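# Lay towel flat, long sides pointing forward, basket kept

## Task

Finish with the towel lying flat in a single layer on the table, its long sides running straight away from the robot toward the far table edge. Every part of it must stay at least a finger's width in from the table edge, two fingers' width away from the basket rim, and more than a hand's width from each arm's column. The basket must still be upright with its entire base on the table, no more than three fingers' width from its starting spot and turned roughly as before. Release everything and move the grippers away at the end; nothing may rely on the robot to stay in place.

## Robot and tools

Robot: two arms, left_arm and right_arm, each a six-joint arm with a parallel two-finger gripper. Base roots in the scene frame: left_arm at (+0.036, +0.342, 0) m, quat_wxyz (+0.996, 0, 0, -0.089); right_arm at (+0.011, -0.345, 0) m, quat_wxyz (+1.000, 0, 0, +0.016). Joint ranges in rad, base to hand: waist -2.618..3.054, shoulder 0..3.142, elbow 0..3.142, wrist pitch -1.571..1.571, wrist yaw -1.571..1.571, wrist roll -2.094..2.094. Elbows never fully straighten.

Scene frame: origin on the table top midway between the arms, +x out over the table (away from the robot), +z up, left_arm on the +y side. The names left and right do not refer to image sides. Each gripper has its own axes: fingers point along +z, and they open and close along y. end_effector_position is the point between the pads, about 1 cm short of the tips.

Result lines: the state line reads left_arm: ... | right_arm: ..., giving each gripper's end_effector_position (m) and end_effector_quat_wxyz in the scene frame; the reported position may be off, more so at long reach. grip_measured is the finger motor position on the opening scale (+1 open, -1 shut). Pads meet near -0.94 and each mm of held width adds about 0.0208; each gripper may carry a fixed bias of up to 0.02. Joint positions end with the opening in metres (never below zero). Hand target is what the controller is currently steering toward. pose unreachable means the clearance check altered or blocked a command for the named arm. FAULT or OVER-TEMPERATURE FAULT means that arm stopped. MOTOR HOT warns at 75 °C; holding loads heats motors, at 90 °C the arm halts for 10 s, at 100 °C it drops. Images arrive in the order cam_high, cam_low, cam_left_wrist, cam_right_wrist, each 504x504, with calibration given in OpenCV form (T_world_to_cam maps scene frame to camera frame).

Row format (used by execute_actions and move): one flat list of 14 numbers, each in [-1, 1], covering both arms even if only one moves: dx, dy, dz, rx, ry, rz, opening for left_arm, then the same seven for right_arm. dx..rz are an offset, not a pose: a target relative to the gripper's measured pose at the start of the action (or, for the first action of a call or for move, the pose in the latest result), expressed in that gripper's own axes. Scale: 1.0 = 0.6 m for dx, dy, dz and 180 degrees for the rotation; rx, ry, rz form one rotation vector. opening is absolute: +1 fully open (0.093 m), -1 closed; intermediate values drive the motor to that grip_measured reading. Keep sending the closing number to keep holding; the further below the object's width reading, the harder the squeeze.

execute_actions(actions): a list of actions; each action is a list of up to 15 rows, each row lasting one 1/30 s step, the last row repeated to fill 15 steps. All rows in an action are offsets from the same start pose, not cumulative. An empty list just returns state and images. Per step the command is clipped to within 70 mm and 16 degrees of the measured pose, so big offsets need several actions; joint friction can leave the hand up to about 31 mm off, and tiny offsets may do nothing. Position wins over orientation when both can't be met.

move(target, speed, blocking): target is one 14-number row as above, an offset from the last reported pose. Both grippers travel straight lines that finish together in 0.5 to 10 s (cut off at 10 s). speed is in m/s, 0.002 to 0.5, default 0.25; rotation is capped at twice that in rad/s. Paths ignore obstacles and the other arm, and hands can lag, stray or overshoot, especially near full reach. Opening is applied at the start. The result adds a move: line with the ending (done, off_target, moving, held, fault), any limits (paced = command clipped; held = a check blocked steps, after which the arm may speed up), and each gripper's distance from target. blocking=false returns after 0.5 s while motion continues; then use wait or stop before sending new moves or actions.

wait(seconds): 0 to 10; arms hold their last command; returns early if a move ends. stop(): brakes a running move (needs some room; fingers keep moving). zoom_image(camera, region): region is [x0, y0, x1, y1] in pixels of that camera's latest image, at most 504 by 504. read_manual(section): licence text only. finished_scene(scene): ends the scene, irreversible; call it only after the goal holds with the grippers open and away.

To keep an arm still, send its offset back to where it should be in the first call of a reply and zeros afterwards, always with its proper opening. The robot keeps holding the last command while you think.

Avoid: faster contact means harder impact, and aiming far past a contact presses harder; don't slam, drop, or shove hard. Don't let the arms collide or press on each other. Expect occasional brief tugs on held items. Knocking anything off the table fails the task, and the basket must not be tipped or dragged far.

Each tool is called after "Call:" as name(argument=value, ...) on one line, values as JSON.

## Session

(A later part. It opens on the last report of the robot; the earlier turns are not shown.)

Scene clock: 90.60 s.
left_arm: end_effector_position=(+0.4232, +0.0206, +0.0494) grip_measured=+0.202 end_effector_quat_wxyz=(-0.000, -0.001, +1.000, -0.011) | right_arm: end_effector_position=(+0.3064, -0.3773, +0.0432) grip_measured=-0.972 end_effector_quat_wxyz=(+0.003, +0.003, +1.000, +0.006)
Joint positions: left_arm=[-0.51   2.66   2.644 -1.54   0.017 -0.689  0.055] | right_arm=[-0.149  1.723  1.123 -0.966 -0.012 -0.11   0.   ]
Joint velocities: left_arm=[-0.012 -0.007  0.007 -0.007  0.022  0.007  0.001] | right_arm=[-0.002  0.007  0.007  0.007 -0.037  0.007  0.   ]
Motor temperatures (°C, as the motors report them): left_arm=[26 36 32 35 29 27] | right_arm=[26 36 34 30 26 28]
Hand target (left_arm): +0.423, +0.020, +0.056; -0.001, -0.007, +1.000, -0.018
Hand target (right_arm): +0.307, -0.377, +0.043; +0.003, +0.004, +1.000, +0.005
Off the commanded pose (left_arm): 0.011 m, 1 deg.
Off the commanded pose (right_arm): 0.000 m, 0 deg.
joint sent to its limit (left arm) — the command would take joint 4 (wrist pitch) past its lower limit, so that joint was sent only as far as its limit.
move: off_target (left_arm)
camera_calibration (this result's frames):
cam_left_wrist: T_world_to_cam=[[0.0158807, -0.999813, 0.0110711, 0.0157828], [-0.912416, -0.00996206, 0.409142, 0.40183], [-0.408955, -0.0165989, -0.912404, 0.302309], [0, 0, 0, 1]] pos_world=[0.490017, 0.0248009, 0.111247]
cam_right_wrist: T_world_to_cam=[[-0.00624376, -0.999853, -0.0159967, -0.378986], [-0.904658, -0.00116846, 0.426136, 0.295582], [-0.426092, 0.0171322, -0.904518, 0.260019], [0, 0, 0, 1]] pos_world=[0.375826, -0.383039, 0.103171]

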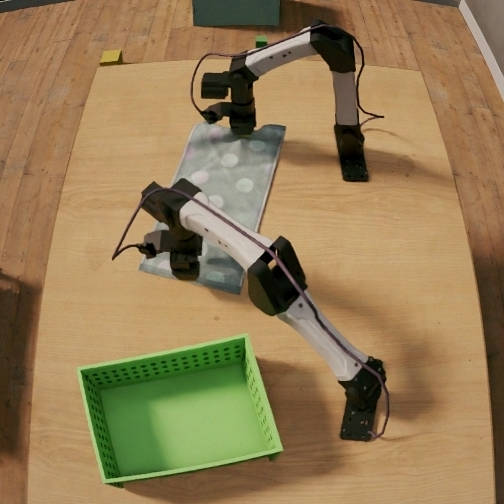

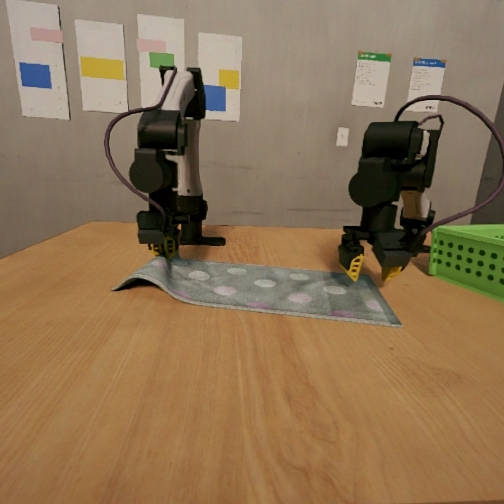

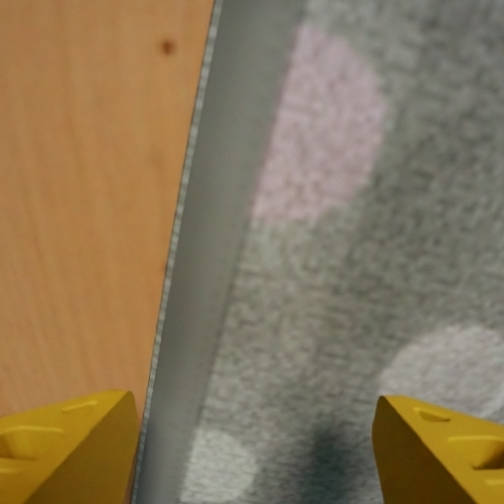

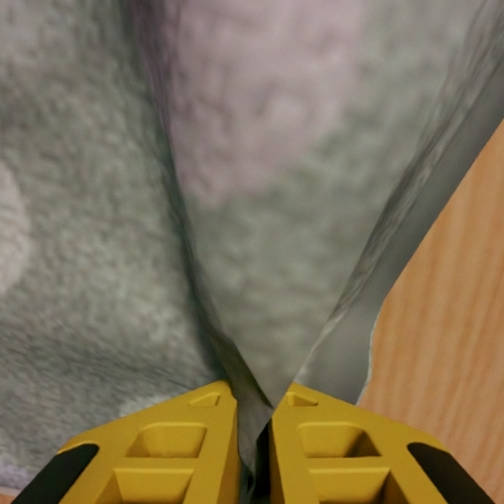

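Call:
move(target=[0.25,0.2,-0.06,0,0,0,0.2,0,0,0,0,0,0,-1])

Call:
move(target=[-0.25,-0.215,0.07,0,0,0,0.2,0,0,0,0,0,0,-1])

Scene clock: 97.60 s.
left_arm: end_effector_position=(+0.2749, +0.1425, +0.0866) grip_measured=+0.202 end_effector_quat_wxyz=(-0.007, -0.001, +1.000, -0.005) | right_arm: end_effector_position=(+0.3064, -0.3773, +0.0432) grip_measured=-0.972 end_effector_quat_wxyz=(+0.003, +0.003, +1.000, +0.006)
Joint positions: left_arm=[-0.51   1.739  1.32  -1.157  0.018 -0.69   0.055] | right_arm=[-0.149  1.723  1.123 -0.966 -0.012 -0.11   0.   ]
Joint velocities: left_arm=[ 0.007 -0.007  0.007 -0.051 -0.095  0.081 -0.001] | right_arm=[ 0.007  0.002 -0.027  0.007 -0.051 -0.022  0.   ]
Motor temperatures (°C, as the motors report them): left_arm=[26 39 32 34 29 27] | right_arm=[26 36 34 30 26 28]
Hand target (left_arm): +0.274, +0.140, +0.086; -0.000, -0.001, +1.000, -0.011
Hand target (right_arm): +0.306, -0.377, +0.043; +0.003, +0.003, +1.000, +0.006
Off the commanded pose (left_arm): 0.004 m, 1 deg.
Off the commanded pose (right_arm): 0.000 m, 0 deg.
move: done
camera_calibration (this result's frames):
cam_left_wrist: T_world_to_cam=[[0.0163362, -0.999866, -0.000739039, 0.140448], [-0.906304, -0.0151197, 0.422356, 0.250366], [-0.422311, -0.00622989, -0.90643, 0.279231], [0, 0, 0, 1]] pos_world=[0.342535, 0.145954, 0.147463]
cam_right_wrist: T_world_to_cam=[[-0.00624376, -0.999853, -0.0159967, -0.378986], [-0.904658, -0.00116846, 0.426136, 0.295582], [-0.426092, 0.0171322, -0.904518, 0.260019], [0, 0, 0, 1]] pos_world=[0.375826, -0.383039, 0.103171]

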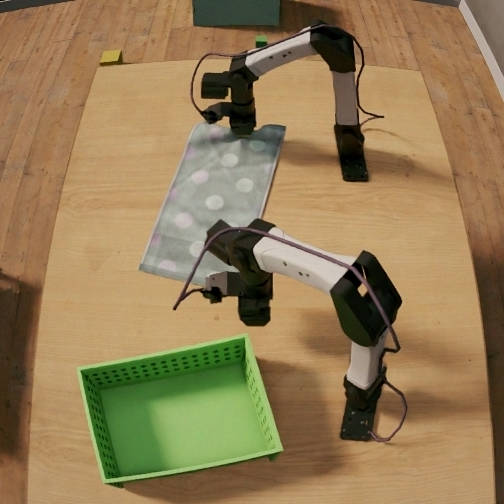

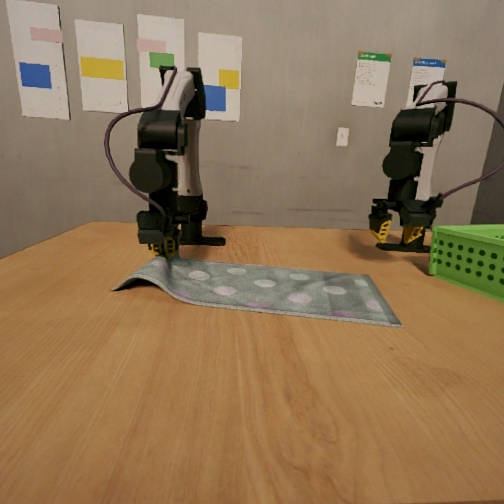

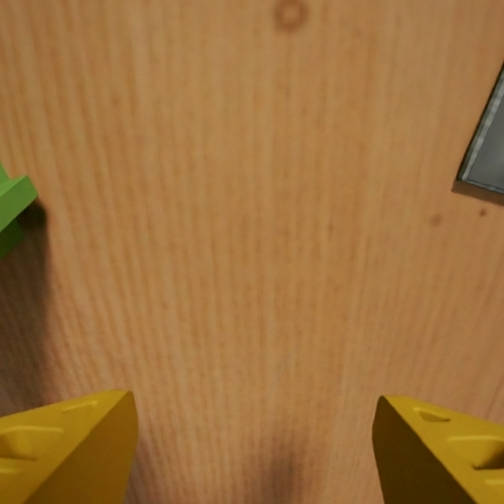

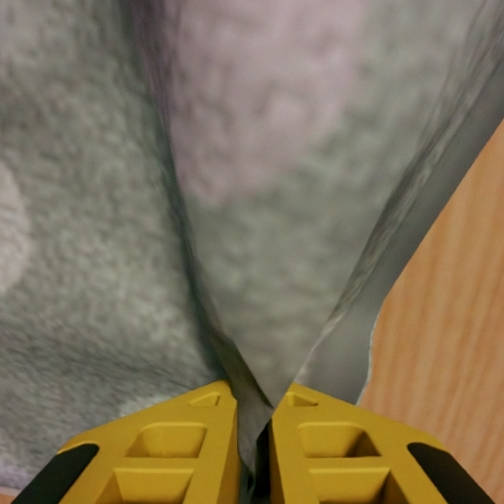

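Scene clock: 99.33 s.
left_arm: end_effector_position=(+0.4269, +0.0175, +0.0396) grip_measured=+0.202 end_effector_quat_wxyz=(-0.000, -0.001, +1.000, -0.011) | right_arm: end_effector_position=(+0.3064, -0.3773, +0.0432) grip_measured=-0.972 end_effector_quat_wxyz=(+0.003, +0.003, +1.000, +0.006)
Joint positions: left_arm=[-0.51   2.701  2.685 -1.54   0.018 -0.69   0.055] | right_arm=[-0.149  1.723  1.123 -0.966 -0.012 -0.11   0.   ]
Joint velocities: left_arm=[ 0.002 -0.007 -0.002 -0.154 -0.022  0.037 -0.001] | right_arm=[-0.007 -0.012 -0.002 -0.007  0.022 -0.022  0.   ]
Motor temperatures (°C, as the motors report them): left_arm=[26 39 33 34 29 27] | right_arm=[26 36 34 30 26 28]
Hand target (left_arm): +0.423, +0.015, +0.040; -0.002, -0.001, +1.000, -0.010
Hand target (right_arm): +0.306, -0.377, +0.043; +0.003, +0.003, +1.000, +0.006
Off the commanded pose (left_arm): 0.006 m, 1 deg.
Off the commanded pose (right_arm): 0.000 m, 0 deg.
joint sent to its limit (left arm) — the command would take joint 4 (wrist pitch) past its lower limit, so that joint was sent only as far as its limit.
move: done
camera_calibration (this result's frames):
cam_left_wrist: T_world_to_cam=[[0.0162628, -0.999806, 0.0111146, 0.0125935], [-0.912189, -0.0102837, 0.40964, 0.409036], [-0.409446, -0.0168005, -0.91218, 0.294979], [0, 0, 0, 1]] pos_world=[0.493691, 0.0217533, 0.101376]
cam_right_wrist: T_world_to_cam=[[-0.00624376, -0.999853, -0.0159967, -0.378986], [-0.904658, -0.00116846, 0.426136, 0.295582], [-0.426092, 0.0171322, -0.904518, 0.260019], [0, 0, 0, 1]] pos_world=[0.375826, -0.383039, 0.103171]

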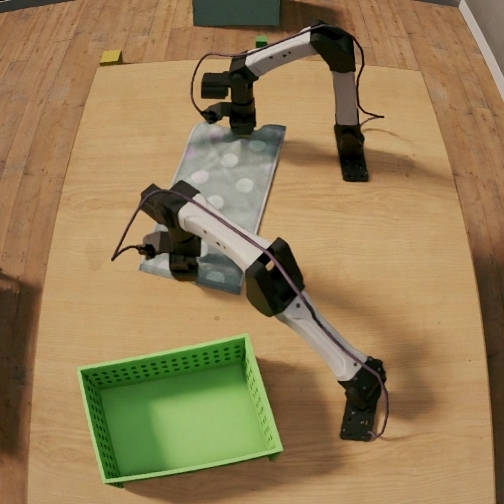

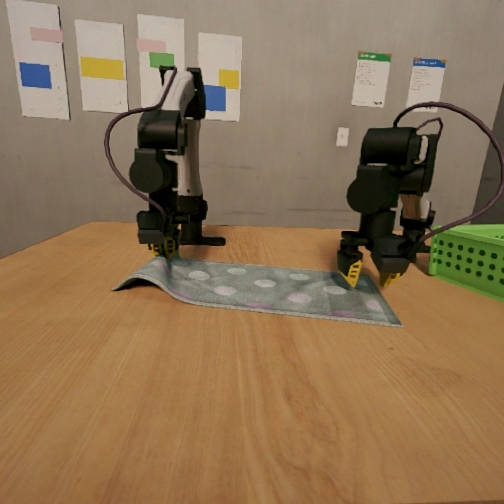

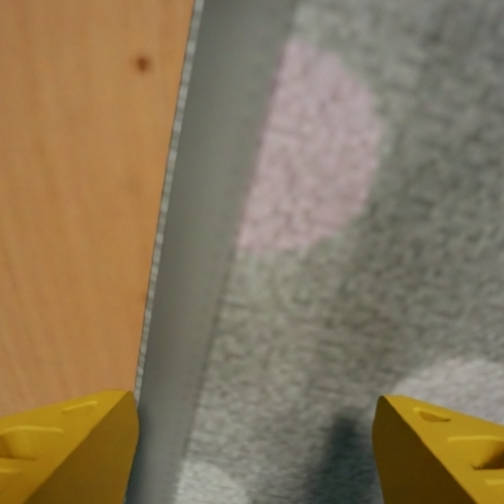

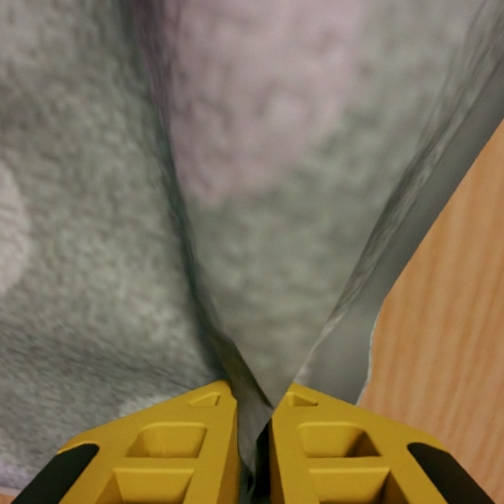

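Call:
move(target=[0,-0.015,0.06,0,0,0,0.2,0,0,0,0,0,0,-1], speed=0.04)

Call:
move(target=[0,0,0.01,0,0,0,-1,0,0,0,0,0,0,-1], speed=0.05)

Call:
move(target=[0,0,-0.05,0,0,0,-1,0,0,0,0,0,0,-1], speed=0.05)

Scene clock: 107.33 s.
left_arm: end_effector_position=(+0.4258, +0.0177, +0.0219) grip_measured=+0.202 end_effector_quat_wxyz=(-0.006, -0.001, +1.000, -0.007) | right_arm: end_effector_position=(+0.3064, -0.3773, +0.0432) grip_measured=-0.972 end_effector_quat_wxyz=(+0.003, +0.003, +1.000, +0.006)
Joint positions: left_arm=[-0.51   2.688  2.587 -1.47   0.019 -0.691  0.055] | right_arm=[-0.149  1.723  1.123 -0.966 -0.012 -0.11   0.   ]
Joint velocities: left_arm=[-0.002 -0.027 -0.046  0.022 -0.037 -0.081 -0.001] | right_arm=[ 0.002 -0.012 -0.022  0.007 -0.066 -0.066  0.   ]
Motor temperatures (°C, as the motors report them): left_arm=[26 42 33 33 29 27] | right_arm=[26 36 35 30 26 28]
Hand target (left_arm): +0.426, +0.009, +0.004; -0.002, -0.001, +1.000, -0.010
Hand target (right_arm): +0.306, -0.377, +0.043; +0.003, +0.003, +1.000, +0.006
Off the commanded pose (left_arm): 0.021 m, 1 deg.
Off the commanded pose (right_arm): 0.000 m, 0 deg.
move: off_target (left_arm)
camera_calibration (this result's frames):
cam_left_wrist: T_world_to_cam=[[0.0167152, -0.999856, 0.00303951, 0.012992], [-0.9077, -0.0138997, 0.419389, 0.413247], [-0.419286, -0.00976913, -0.907802, 0.282413], [0, 0, 0, 1]] pos_world=[0.493299, 0.0214931, 0.0830241]
cam_right_wrist: T_world_to_cam=[[-0.00624376, -0.999853, -0.0159967, -0.378986], [-0.904658, -0.00116846, 0.426136, 0.295582], [-0.426092, 0.0171322, -0.904518, 0.260019], [0, 0, 0, 1]] pos_world=[0.375826, -0.383039, 0.103171]

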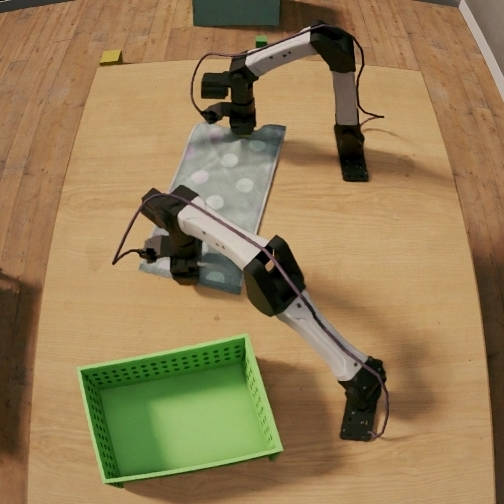

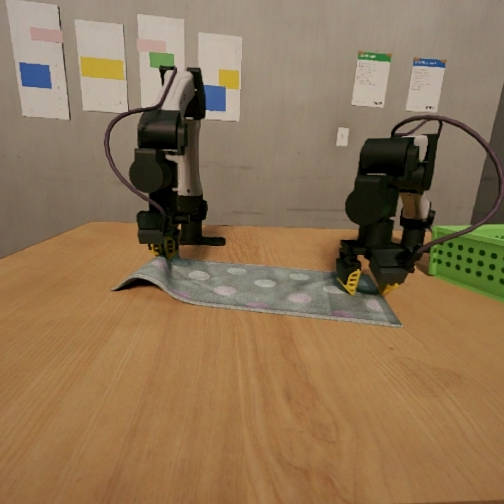

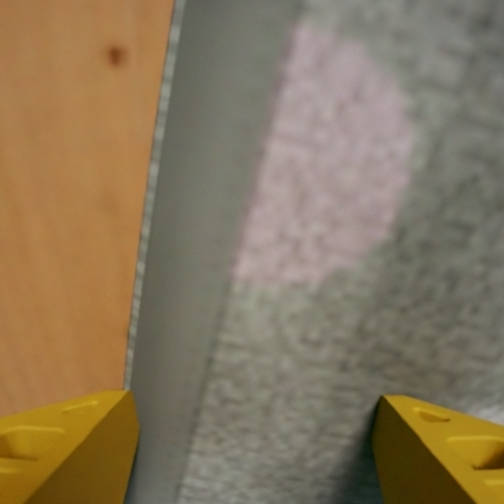

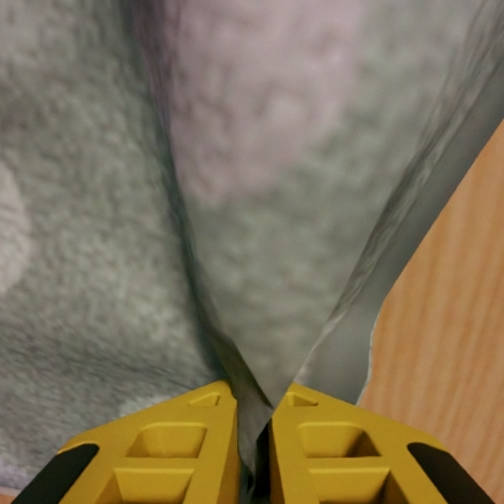

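Scene clock: 108.03 s.
left_arm: end_effector_position=(+0.4255, +0.0156, +0.0229) grip_measured=-0.983 end_effector_quat_wxyz=(-0.006, -0.000, +1.000, -0.012) | right_arm: end_effector_position=(+0.3065, -0.3766, +0.0432) grip_measured=-0.972 end_effector_quat_wxyz=(+0.003, +0.003, +1.000, +0.008)
Joint positions: left_arm=[-0.512  2.686  2.587 -1.466  0.025 -0.691  0.   ] | right_arm=[-0.149  1.723  1.123 -0.966 -0.016 -0.11   0.   ]
Joint velocities: left_arm=[-0.017 -0.017  0.007  0.051 -0.022 -0.022  0.   ] | right_arm=[-0.017  0.017  0.012 -0.066 -0.051  0.081  0.   ]
Motor temperatures (°C, as the motors report them): left_arm=[26 42 33 33 29 27] | right_arm=[26 36 35 30 26 28]
Hand target (left_arm): +0.426, +0.018, +0.016; -0.006, -0.001, +1.000, -0.007
Hand target (right_arm): +0.306, -0.377, +0.043; +0.003, +0.003, +1.000, +0.005
Off the commanded pose (left_arm): 0.007 m, 1 deg.
Off the commanded pose (right_arm): 0.001 m, 0 deg.
move: done
camera_calibration (this result's frames):
cam_left_wrist: T_world_to_cam=[[0.0151665, -0.999817, 0.0116865, 0.0113202], [-0.90784, -0.00887117, 0.419223, 0.412489], [-0.419043, -0.0169677, -0.907808, 0.283125], [0, 0, 0, 1]] pos_world=[0.492944, 0.0197814, 0.0839665]
cam_right_wrist: T_world_to_cam=[[-0.00621182, -0.99977, -0.0205462, -0.378002], [-0.904883, -0.0031252, 0.425648, 0.295012], [-0.425614, 0.021236, -0.904656, 0.261458], [0, 0, 0, 1]] pos_world=[0.375884, -0.382545, 0.103192]

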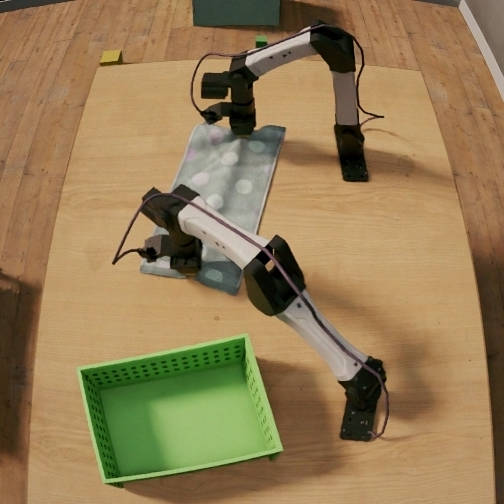

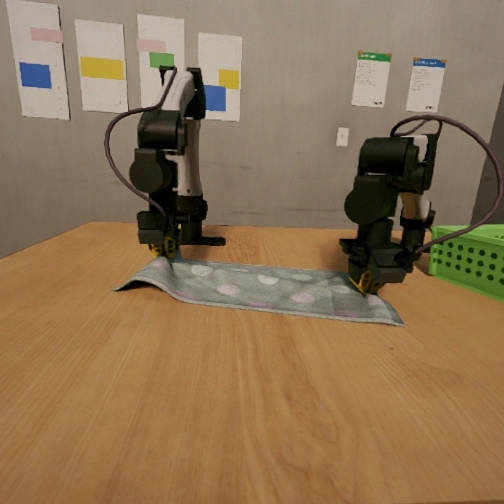

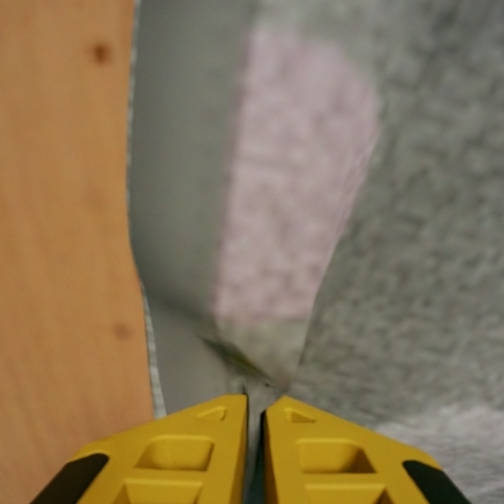

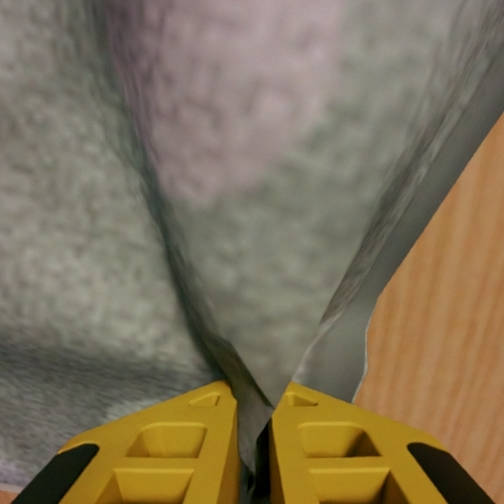

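Scene clock: 108.87 s.
left_arm: end_effector_position=(+0.4267, +0.0143, +0.0416) grip_measured=-0.984 end_effector_quat_wxyz=(+0.001, -0.000, +1.000, -0.018) | right_arm: end_effector_position=(+0.3065, -0.3762, +0.0432) grip_measured=-0.972 end_effector_quat_wxyz=(+0.003, +0.003, +1.000, +0.009)
Joint positions: left_arm=[-0.512  2.697  2.685 -1.534  0.026 -0.691  0.   ] | right_arm=[-0.149  1.723  1.123 -0.966 -0.018 -0.11   0.   ]
Joint velocities: left_arm=[-0.002 -0.002 -0.007 -0.022 -0.022 -0.11   0.   ] | right_arm=[ 0.012  0.007  0.002  0.11  -0.007  0.11   0.   ]
Motor temperatures (°C, as the motors report them): left_arm=[26 43 33 33 29 27] | right_arm=[26 36 35 30 26 28]
Hand target (left_arm): +0.425, +0.016, +0.053; +0.004, -0.000, +1.000, -0.020
Hand target (right_arm): +0.307, -0.377, +0.043; +0.003, +0.003, +1.000, +0.008
Off the commanded pose (left_arm): 0.011 m, 1 deg.
Off the commanded pose (right_arm): 0.000 m, 0 deg.
joint sent to its limit (left arm) — the command would take joint 4 (wrist pitch) past its lower limit, so that joint was sent only as far as its limit.
move: off_target (left_arm)
camera_calibration (this result's frames):
cam_left_wrist: T_world_to_cam=[[0.0149073, -0.999591, 0.024424, 0.00939053], [-0.913373, -0.00367428, 0.407106, 0.408541], [-0.40685, -0.0283771, -0.913054, 0.295797], [0, 0, 0, 1]] pos_world=[0.493355, 0.0192816, 0.10353]
cam_right_wrist: T_world_to_cam=[[-0.00619495, -0.99972, -0.0228208, -0.377507], [-0.904996, -0.00410273, 0.425401, 0.294728], [-0.425375, 0.023288, -0.904717, 0.262177], [0, 0, 0, 1]] pos_world=[0.375912, -0.382297, 0.103203]

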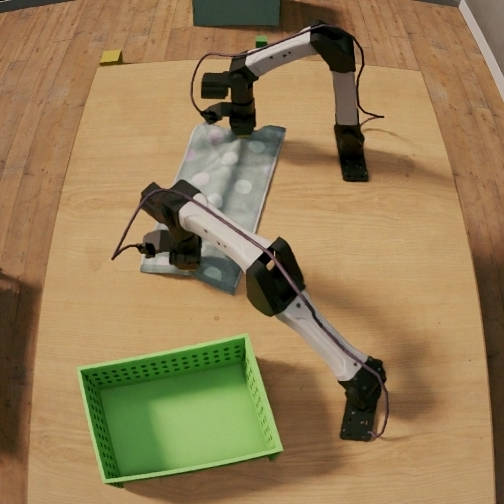

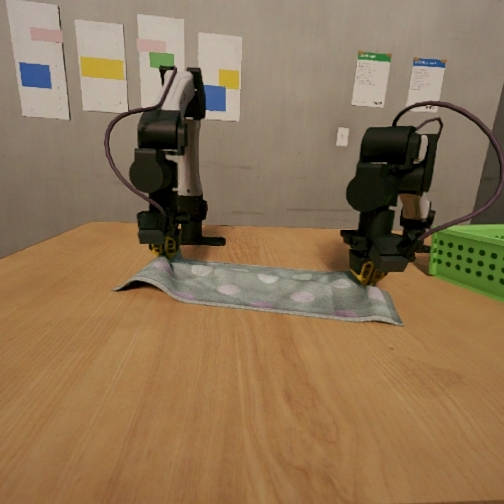

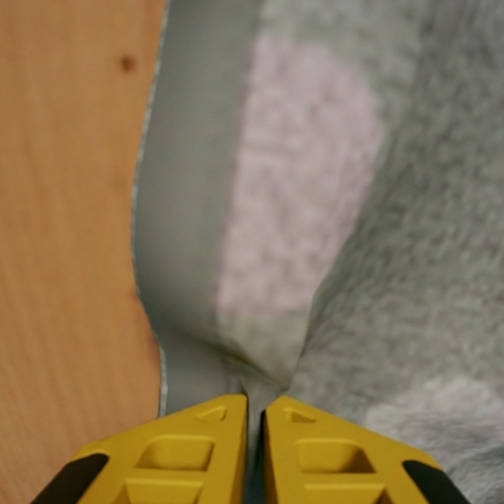

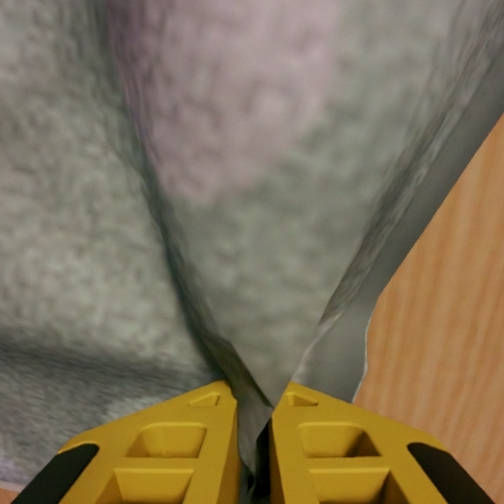

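Call:
move(target=[-0.005,0.143,0,0,0,0.133,-1,0.24,0.28,0,0,0,0.133,-1], speed=0.1)

Scene clock: 122.90 s.
left_arm: end_effector_position=(+0.4264, +0.0989, +0.0342) grip_measured=-0.984 end_effector_quat_wxyz=(-0.009, +0.206, +0.979, -0.011) | right_arm: end_effector_position=(+0.1659, -0.2041, +0.0436) grip_measured=-0.972 end_effector_quat_wxyz=(-0.004, +0.210, +0.978, +0.014)
Joint positions: left_arm=[-0.37   2.377  2.059 -1.262  0.027 -0.134  0.   ] | right_arm=[ 0.686  1.373  0.783 -0.963 -0.023  1.143  0.   ]
Joint velocities: left_arm=[ 0.017  0.007  0.002  0.037 -0.022 -0.022  0.   ] | right_arm=[-0.012 -0.012 -0.002  0.037  0.007 -0.007  0.   ]
Motor temperatures (°C, as the motors report them): left_arm=[26 48 34 33 29 27] | right_arm=[26 35 35 30 26 28]
Hand target (left_arm): +0.431, +0.100, +0.041; +0.006, +0.207, +0.978, -0.016
Hand target (right_arm): +0.159, -0.208, +0.045; -0.005, +0.210, +0.978, +0.011
Off the commanded pose (left_arm): 0.006 m, 2 deg.
Off the commanded pose (right_arm): 0.004 m, 1 deg.
move: done
camera_calibration (this result's frames):
cam_left_wrist: T_world_to_cam=[[-0.38908, -0.921103, 0.0136547, 0.258987], [-0.833691, 0.358385, 0.420142, 0.341333], [-0.391888, 0.152085, -0.907356, 0.266902], [0, 0, 0, 1]] pos_world=[0.489928, 0.0756331, 0.09523]
cam_right_wrist: T_world_to_cam=[[-0.411984, -0.910654, -0.0312672, -0.120414], [-0.822043, 0.356655, 0.443895, 0.227075], [-0.393083, 0.208581, -0.895533, 0.230775], [0, 0, 0, 1]] pos_world=[0.22777, -0.238778, 0.102104]

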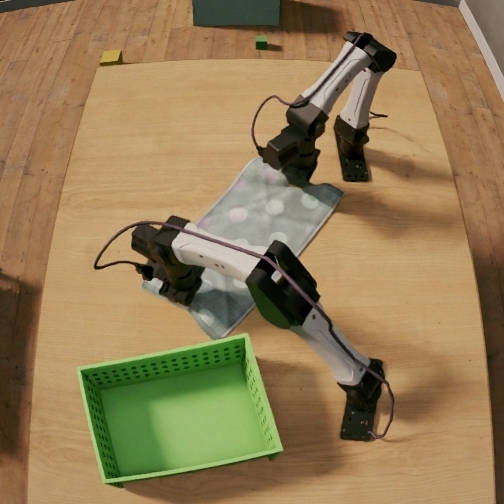

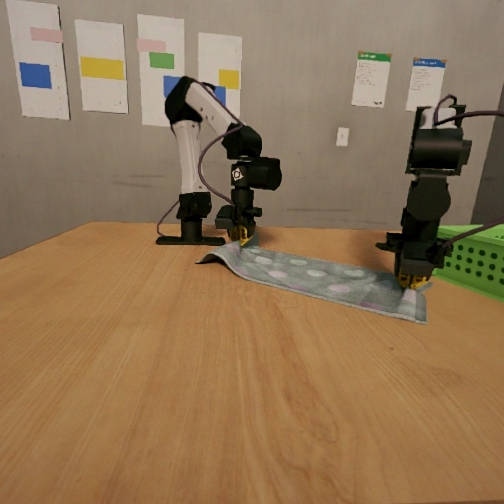

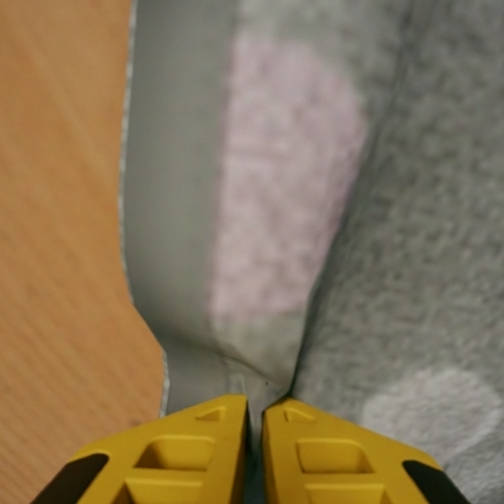

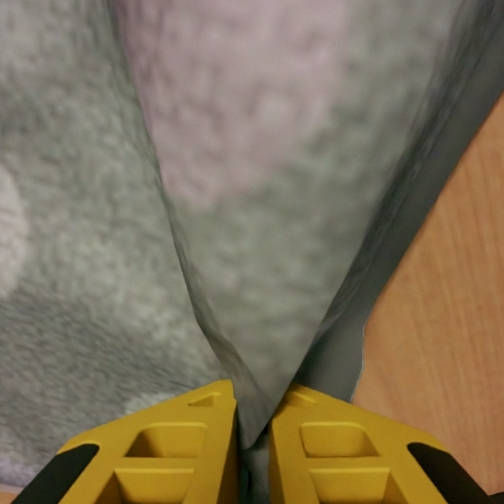

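Call:
move(target=[0,0,0,0,0,0,-1,0,0,0.03,0,0,0,-1], speed=0.05)

Call:
move(target=[0,0,0,0,0,0,-1,0,0,0,0,0,0,0.2])

Call:
move(target=[0,0,0,0,0,0,-1,0,0.0,-0.05,0,0,-0.5,0.2], speed=0.4)

Scene clock: 134.03 s.
left_arm: end_effector_position=(+0.4265, +0.0989, +0.0342) grip_measured=-0.984 end_effector_quat_wxyz=(-0.008, +0.206, +0.978, -0.011) | right_arm: end_effector_position=(+0.1668, -0.2033, +0.0351) grip_measured=-0.972 end_effector_quat_wxyz=(+0.001, +0.212, +0.977, +0.022)
Joint positions: left_arm=[-0.37   2.377  2.059 -1.261  0.027 -0.133  0.   ] | right_arm=[ 0.686  1.373  0.747 -0.908 -0.023  1.146  0.   ]
Joint velocities: left_arm=[-0.017  0.007 -0.012  0.066 -0.081  0.022  0.   ] | right_arm=[-0.002 -0.022 -0.007 -0.037 -0.007 -0.007  0.   ]
Motor temperatures (°C, as the motors report them): left_arm=[26 51 33 32 29 27] | right_arm=[26 35 34 29 26 28]
Hand target (left_arm): +0.426, +0.099, +0.034; -0.009, +0.205, +0.979, -0.011
Hand target (right_arm): +0.166, -0.204, +0.026; -0.004, +0.210, +0.978, +0.014
Off the commanded pose (left_arm): 0.000 m, 0 deg.
Off the commanded pose (right_arm): 0.010 m, 1 deg.
move: done
camera_calibration (this result's frames):
cam_left_wrist: T_world_to_cam=[[-0.389787, -0.920803, 0.0137205, 0.259242], [-0.83356, 0.359111, 0.419782, 0.341301], [-0.391463, 0.152188, -0.907521, 0.266754], [0, 0, 0, 1]] pos_world=[0.489968, 0.0755496, 0.0952558]
cam_right_wrist: T_world_to_cam=[[-0.414218, -0.908917, -0.0478981, -0.118355], [-0.826981, 0.353854, 0.436909, 0.231774], [-0.380165, 0.220586, -0.89823, 0.223723], [0, 0, 0, 1]] pos_world=[0.227699, -0.23894, 0.0940217]

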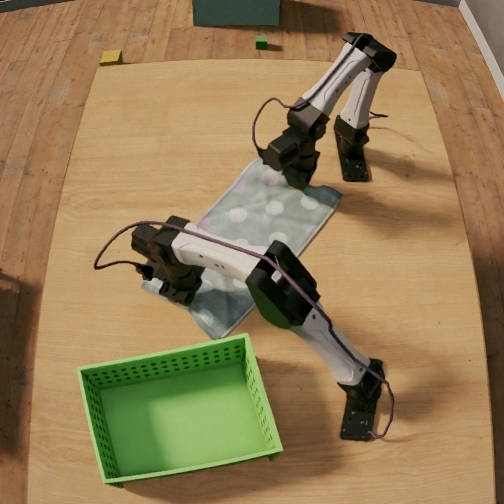

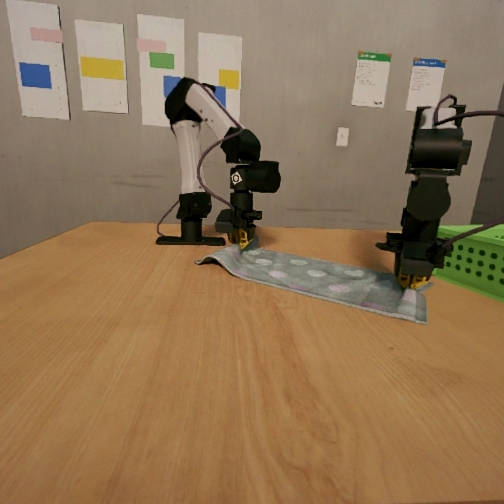

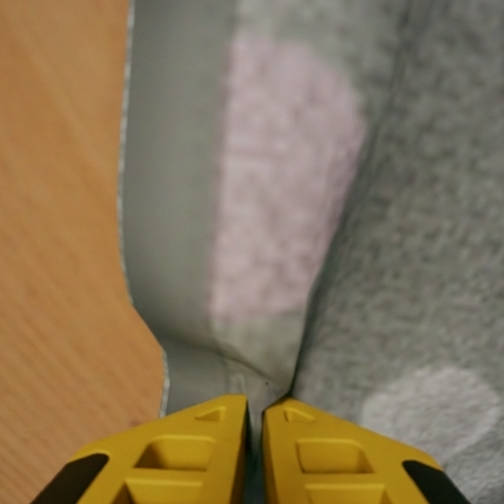

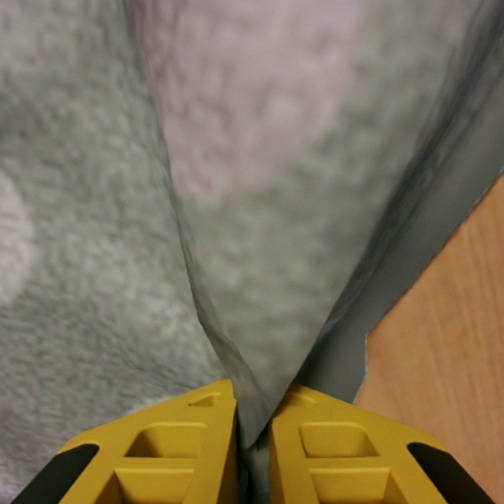

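Scene clock: 134.53 s.
left_arm: end_effector_position=(+0.4265, +0.0989, +0.0342) grip_measured=-0.984 end_effector_quat_wxyz=(-0.008, +0.206, +0.978, -0.011) | right_arm: end_effector_position=(+0.1669, -0.2033, +0.0351) grip_measured=+0.198 end_effector_quat_wxyz=(+0.002, +0.212, +0.977, +0.022)
Joint positions: left_arm=[-0.37   2.377  2.059 -1.261  0.027 -0.133  0.   ] | right_arm=[ 0.686  1.373  0.747 -0.908 -0.023  1.146  0.055]
Joint velocities: left_arm=[-0.007 -0.002 -0.002 -0.051 -0.007 -0.051  0.   ] | right_arm=[-0.007 -0.012 -0.002 -0.051 -0.007 -0.037 -0.   ]
Motor temperatures (°C, as the motors report them): left_arm=[26 51 33 32 29 27] | right_arm=[26 34 34 29 26 28]
Hand target (left_arm): +0.426, +0.099, +0.034; -0.008, +0.206, +0.978, -0.011
Hand target (right_arm): +0.167, -0.203, +0.035; +0.002, +0.212, +0.977, +0.022
Off the commanded pose (left_arm): 0.000 m, 0 deg.
Off the commanded pose (right_arm): 0.000 m, 0 deg.
move: done
camera_calibration (this result's frames):
cam_left_wrist: T_world_to_cam=[[-0.389787, -0.920803, 0.0137205, 0.259242], [-0.83356, 0.359111, 0.419782, 0.341301], [-0.391463, 0.152188, -0.907521, 0.266754], [0, 0, 0, 1]] pos_world=[0.489968, 0.0755496, 0.0952558]
cam_right_wrist: T_world_to_cam=[[-0.414204, -0.908904, -0.0482453, -0.118259], [-0.827107, 0.353744, 0.43676, 0.231812], [-0.379907, 0.220812, -0.898283, 0.223744], [0, 0, 0, 1]] pos_world=[0.227752, -0.238894, 0.0940336]

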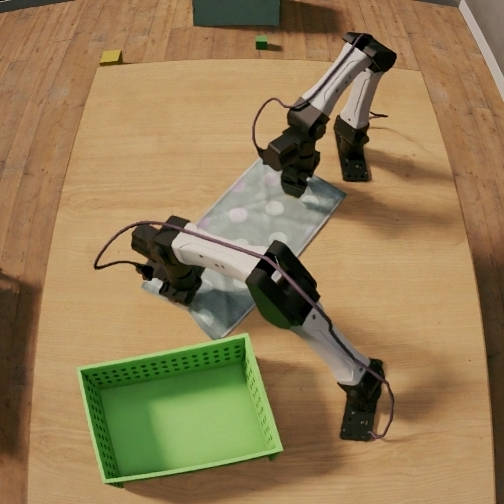

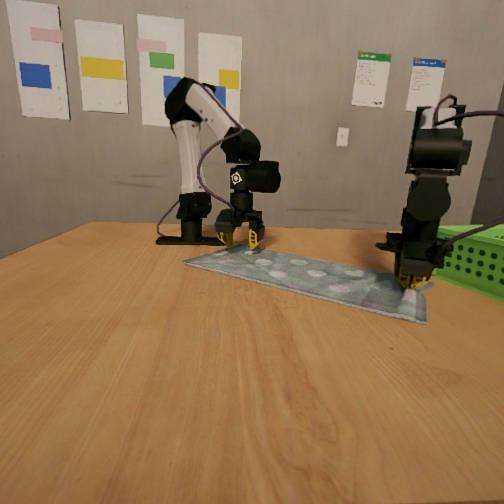

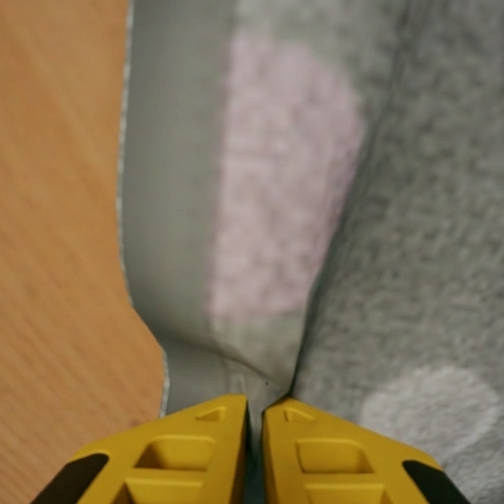

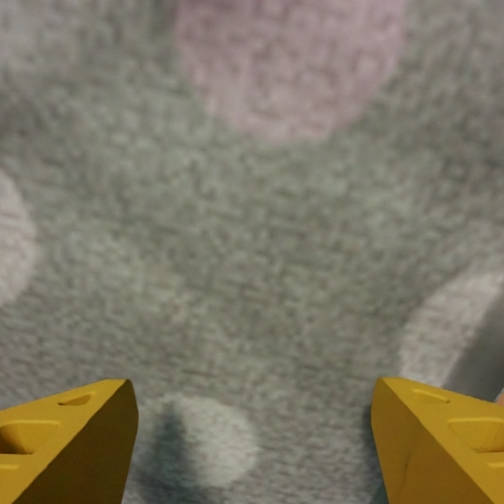

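Scene clock: 137.17 s.
left_arm: end_effector_position=(+0.4265, +0.0989, +0.0342) grip_measured=-0.984 end_effector_quat_wxyz=(-0.008, +0.206, +0.978, -0.011) | right_arm: end_effector_position=(+0.1628, -0.2068, +0.0547) grip_measured=+0.198 end_effector_quat_wxyz=(+0.002, -0.537, +0.844, +0.012)
Joint positions: left_arm=[-0.37   2.377  2.059 -1.261  0.027 -0.133  0.   ] | right_arm=[ 0.686  1.352  0.813 -1.025 -0.023 -0.415  0.055]
Joint velocities: left_arm=[ 0.002  0.002  0.002 -0.022 -0.022  0.037  0.   ] | right_arm=[ 0.002 -0.002 -0.007 -0.051  0.037 -0.022 -0.   ]
Motor temperatures (°C, as the motors report them): left_arm=[26 51 33 32 29 27] | right_arm=[26 34 35 29 26 28]
Hand target (left_arm): +0.426, +0.099, +0.034; -0.008, +0.206, +0.978, -0.011
Hand target (right_arm): +0.166, -0.204, +0.065; +0.016, -0.541, +0.841, +0.014
Off the commanded pose (left_arm): 0.000 m, 0 deg.
Off the commanded pose (right_arm): 0.011 m, 2 deg.
move: off_target (right_arm)
camera_calibration (this result's frames):
cam_left_wrist: T_world_to_cam=[[-0.389787, -0.920803, 0.0137205, 0.259242], [-0.83356, 0.359111, 0.419782, 0.341301], [-0.391463, 0.152188, -0.907521, 0.266754], [0, 0, 0, 1]] pos_world=[0.489968, 0.0755496, 0.0952558]
cam_right_wrist: T_world_to_cam=[[0.905294, -0.424123, -0.0237162, -0.238107], [-0.376522, -0.827031, 0.417434, -0.0953408], [-0.196657, -0.368971, -0.908398, 0.0892443], [0, 0, 0, 1]] pos_world=[0.19721, -0.146908, 0.115221]

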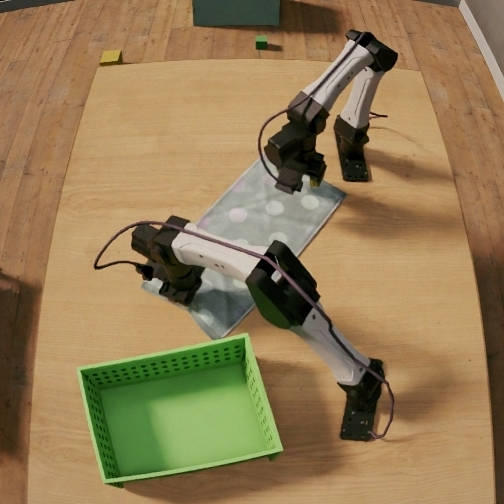

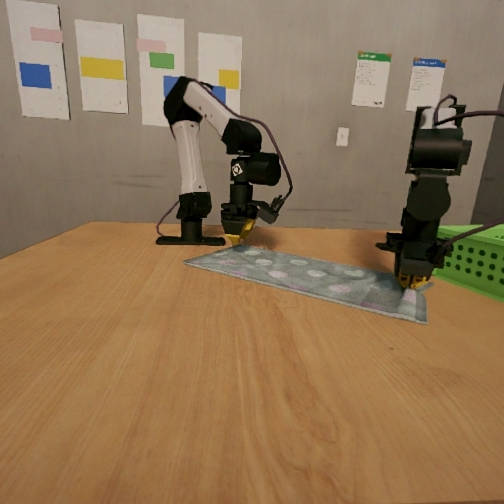

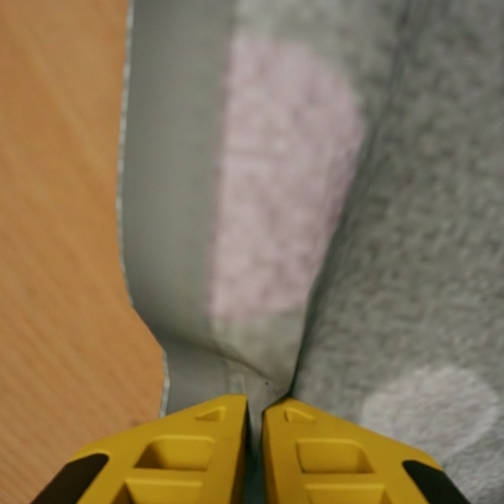

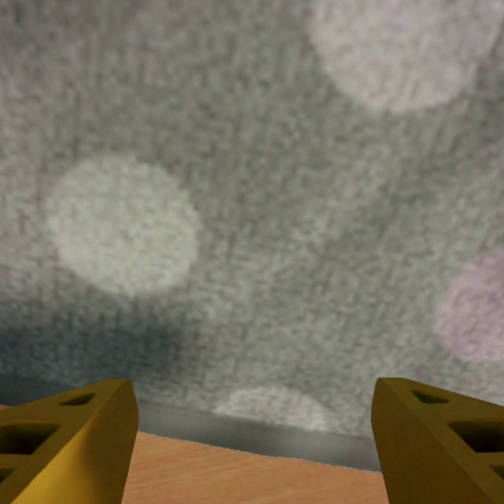

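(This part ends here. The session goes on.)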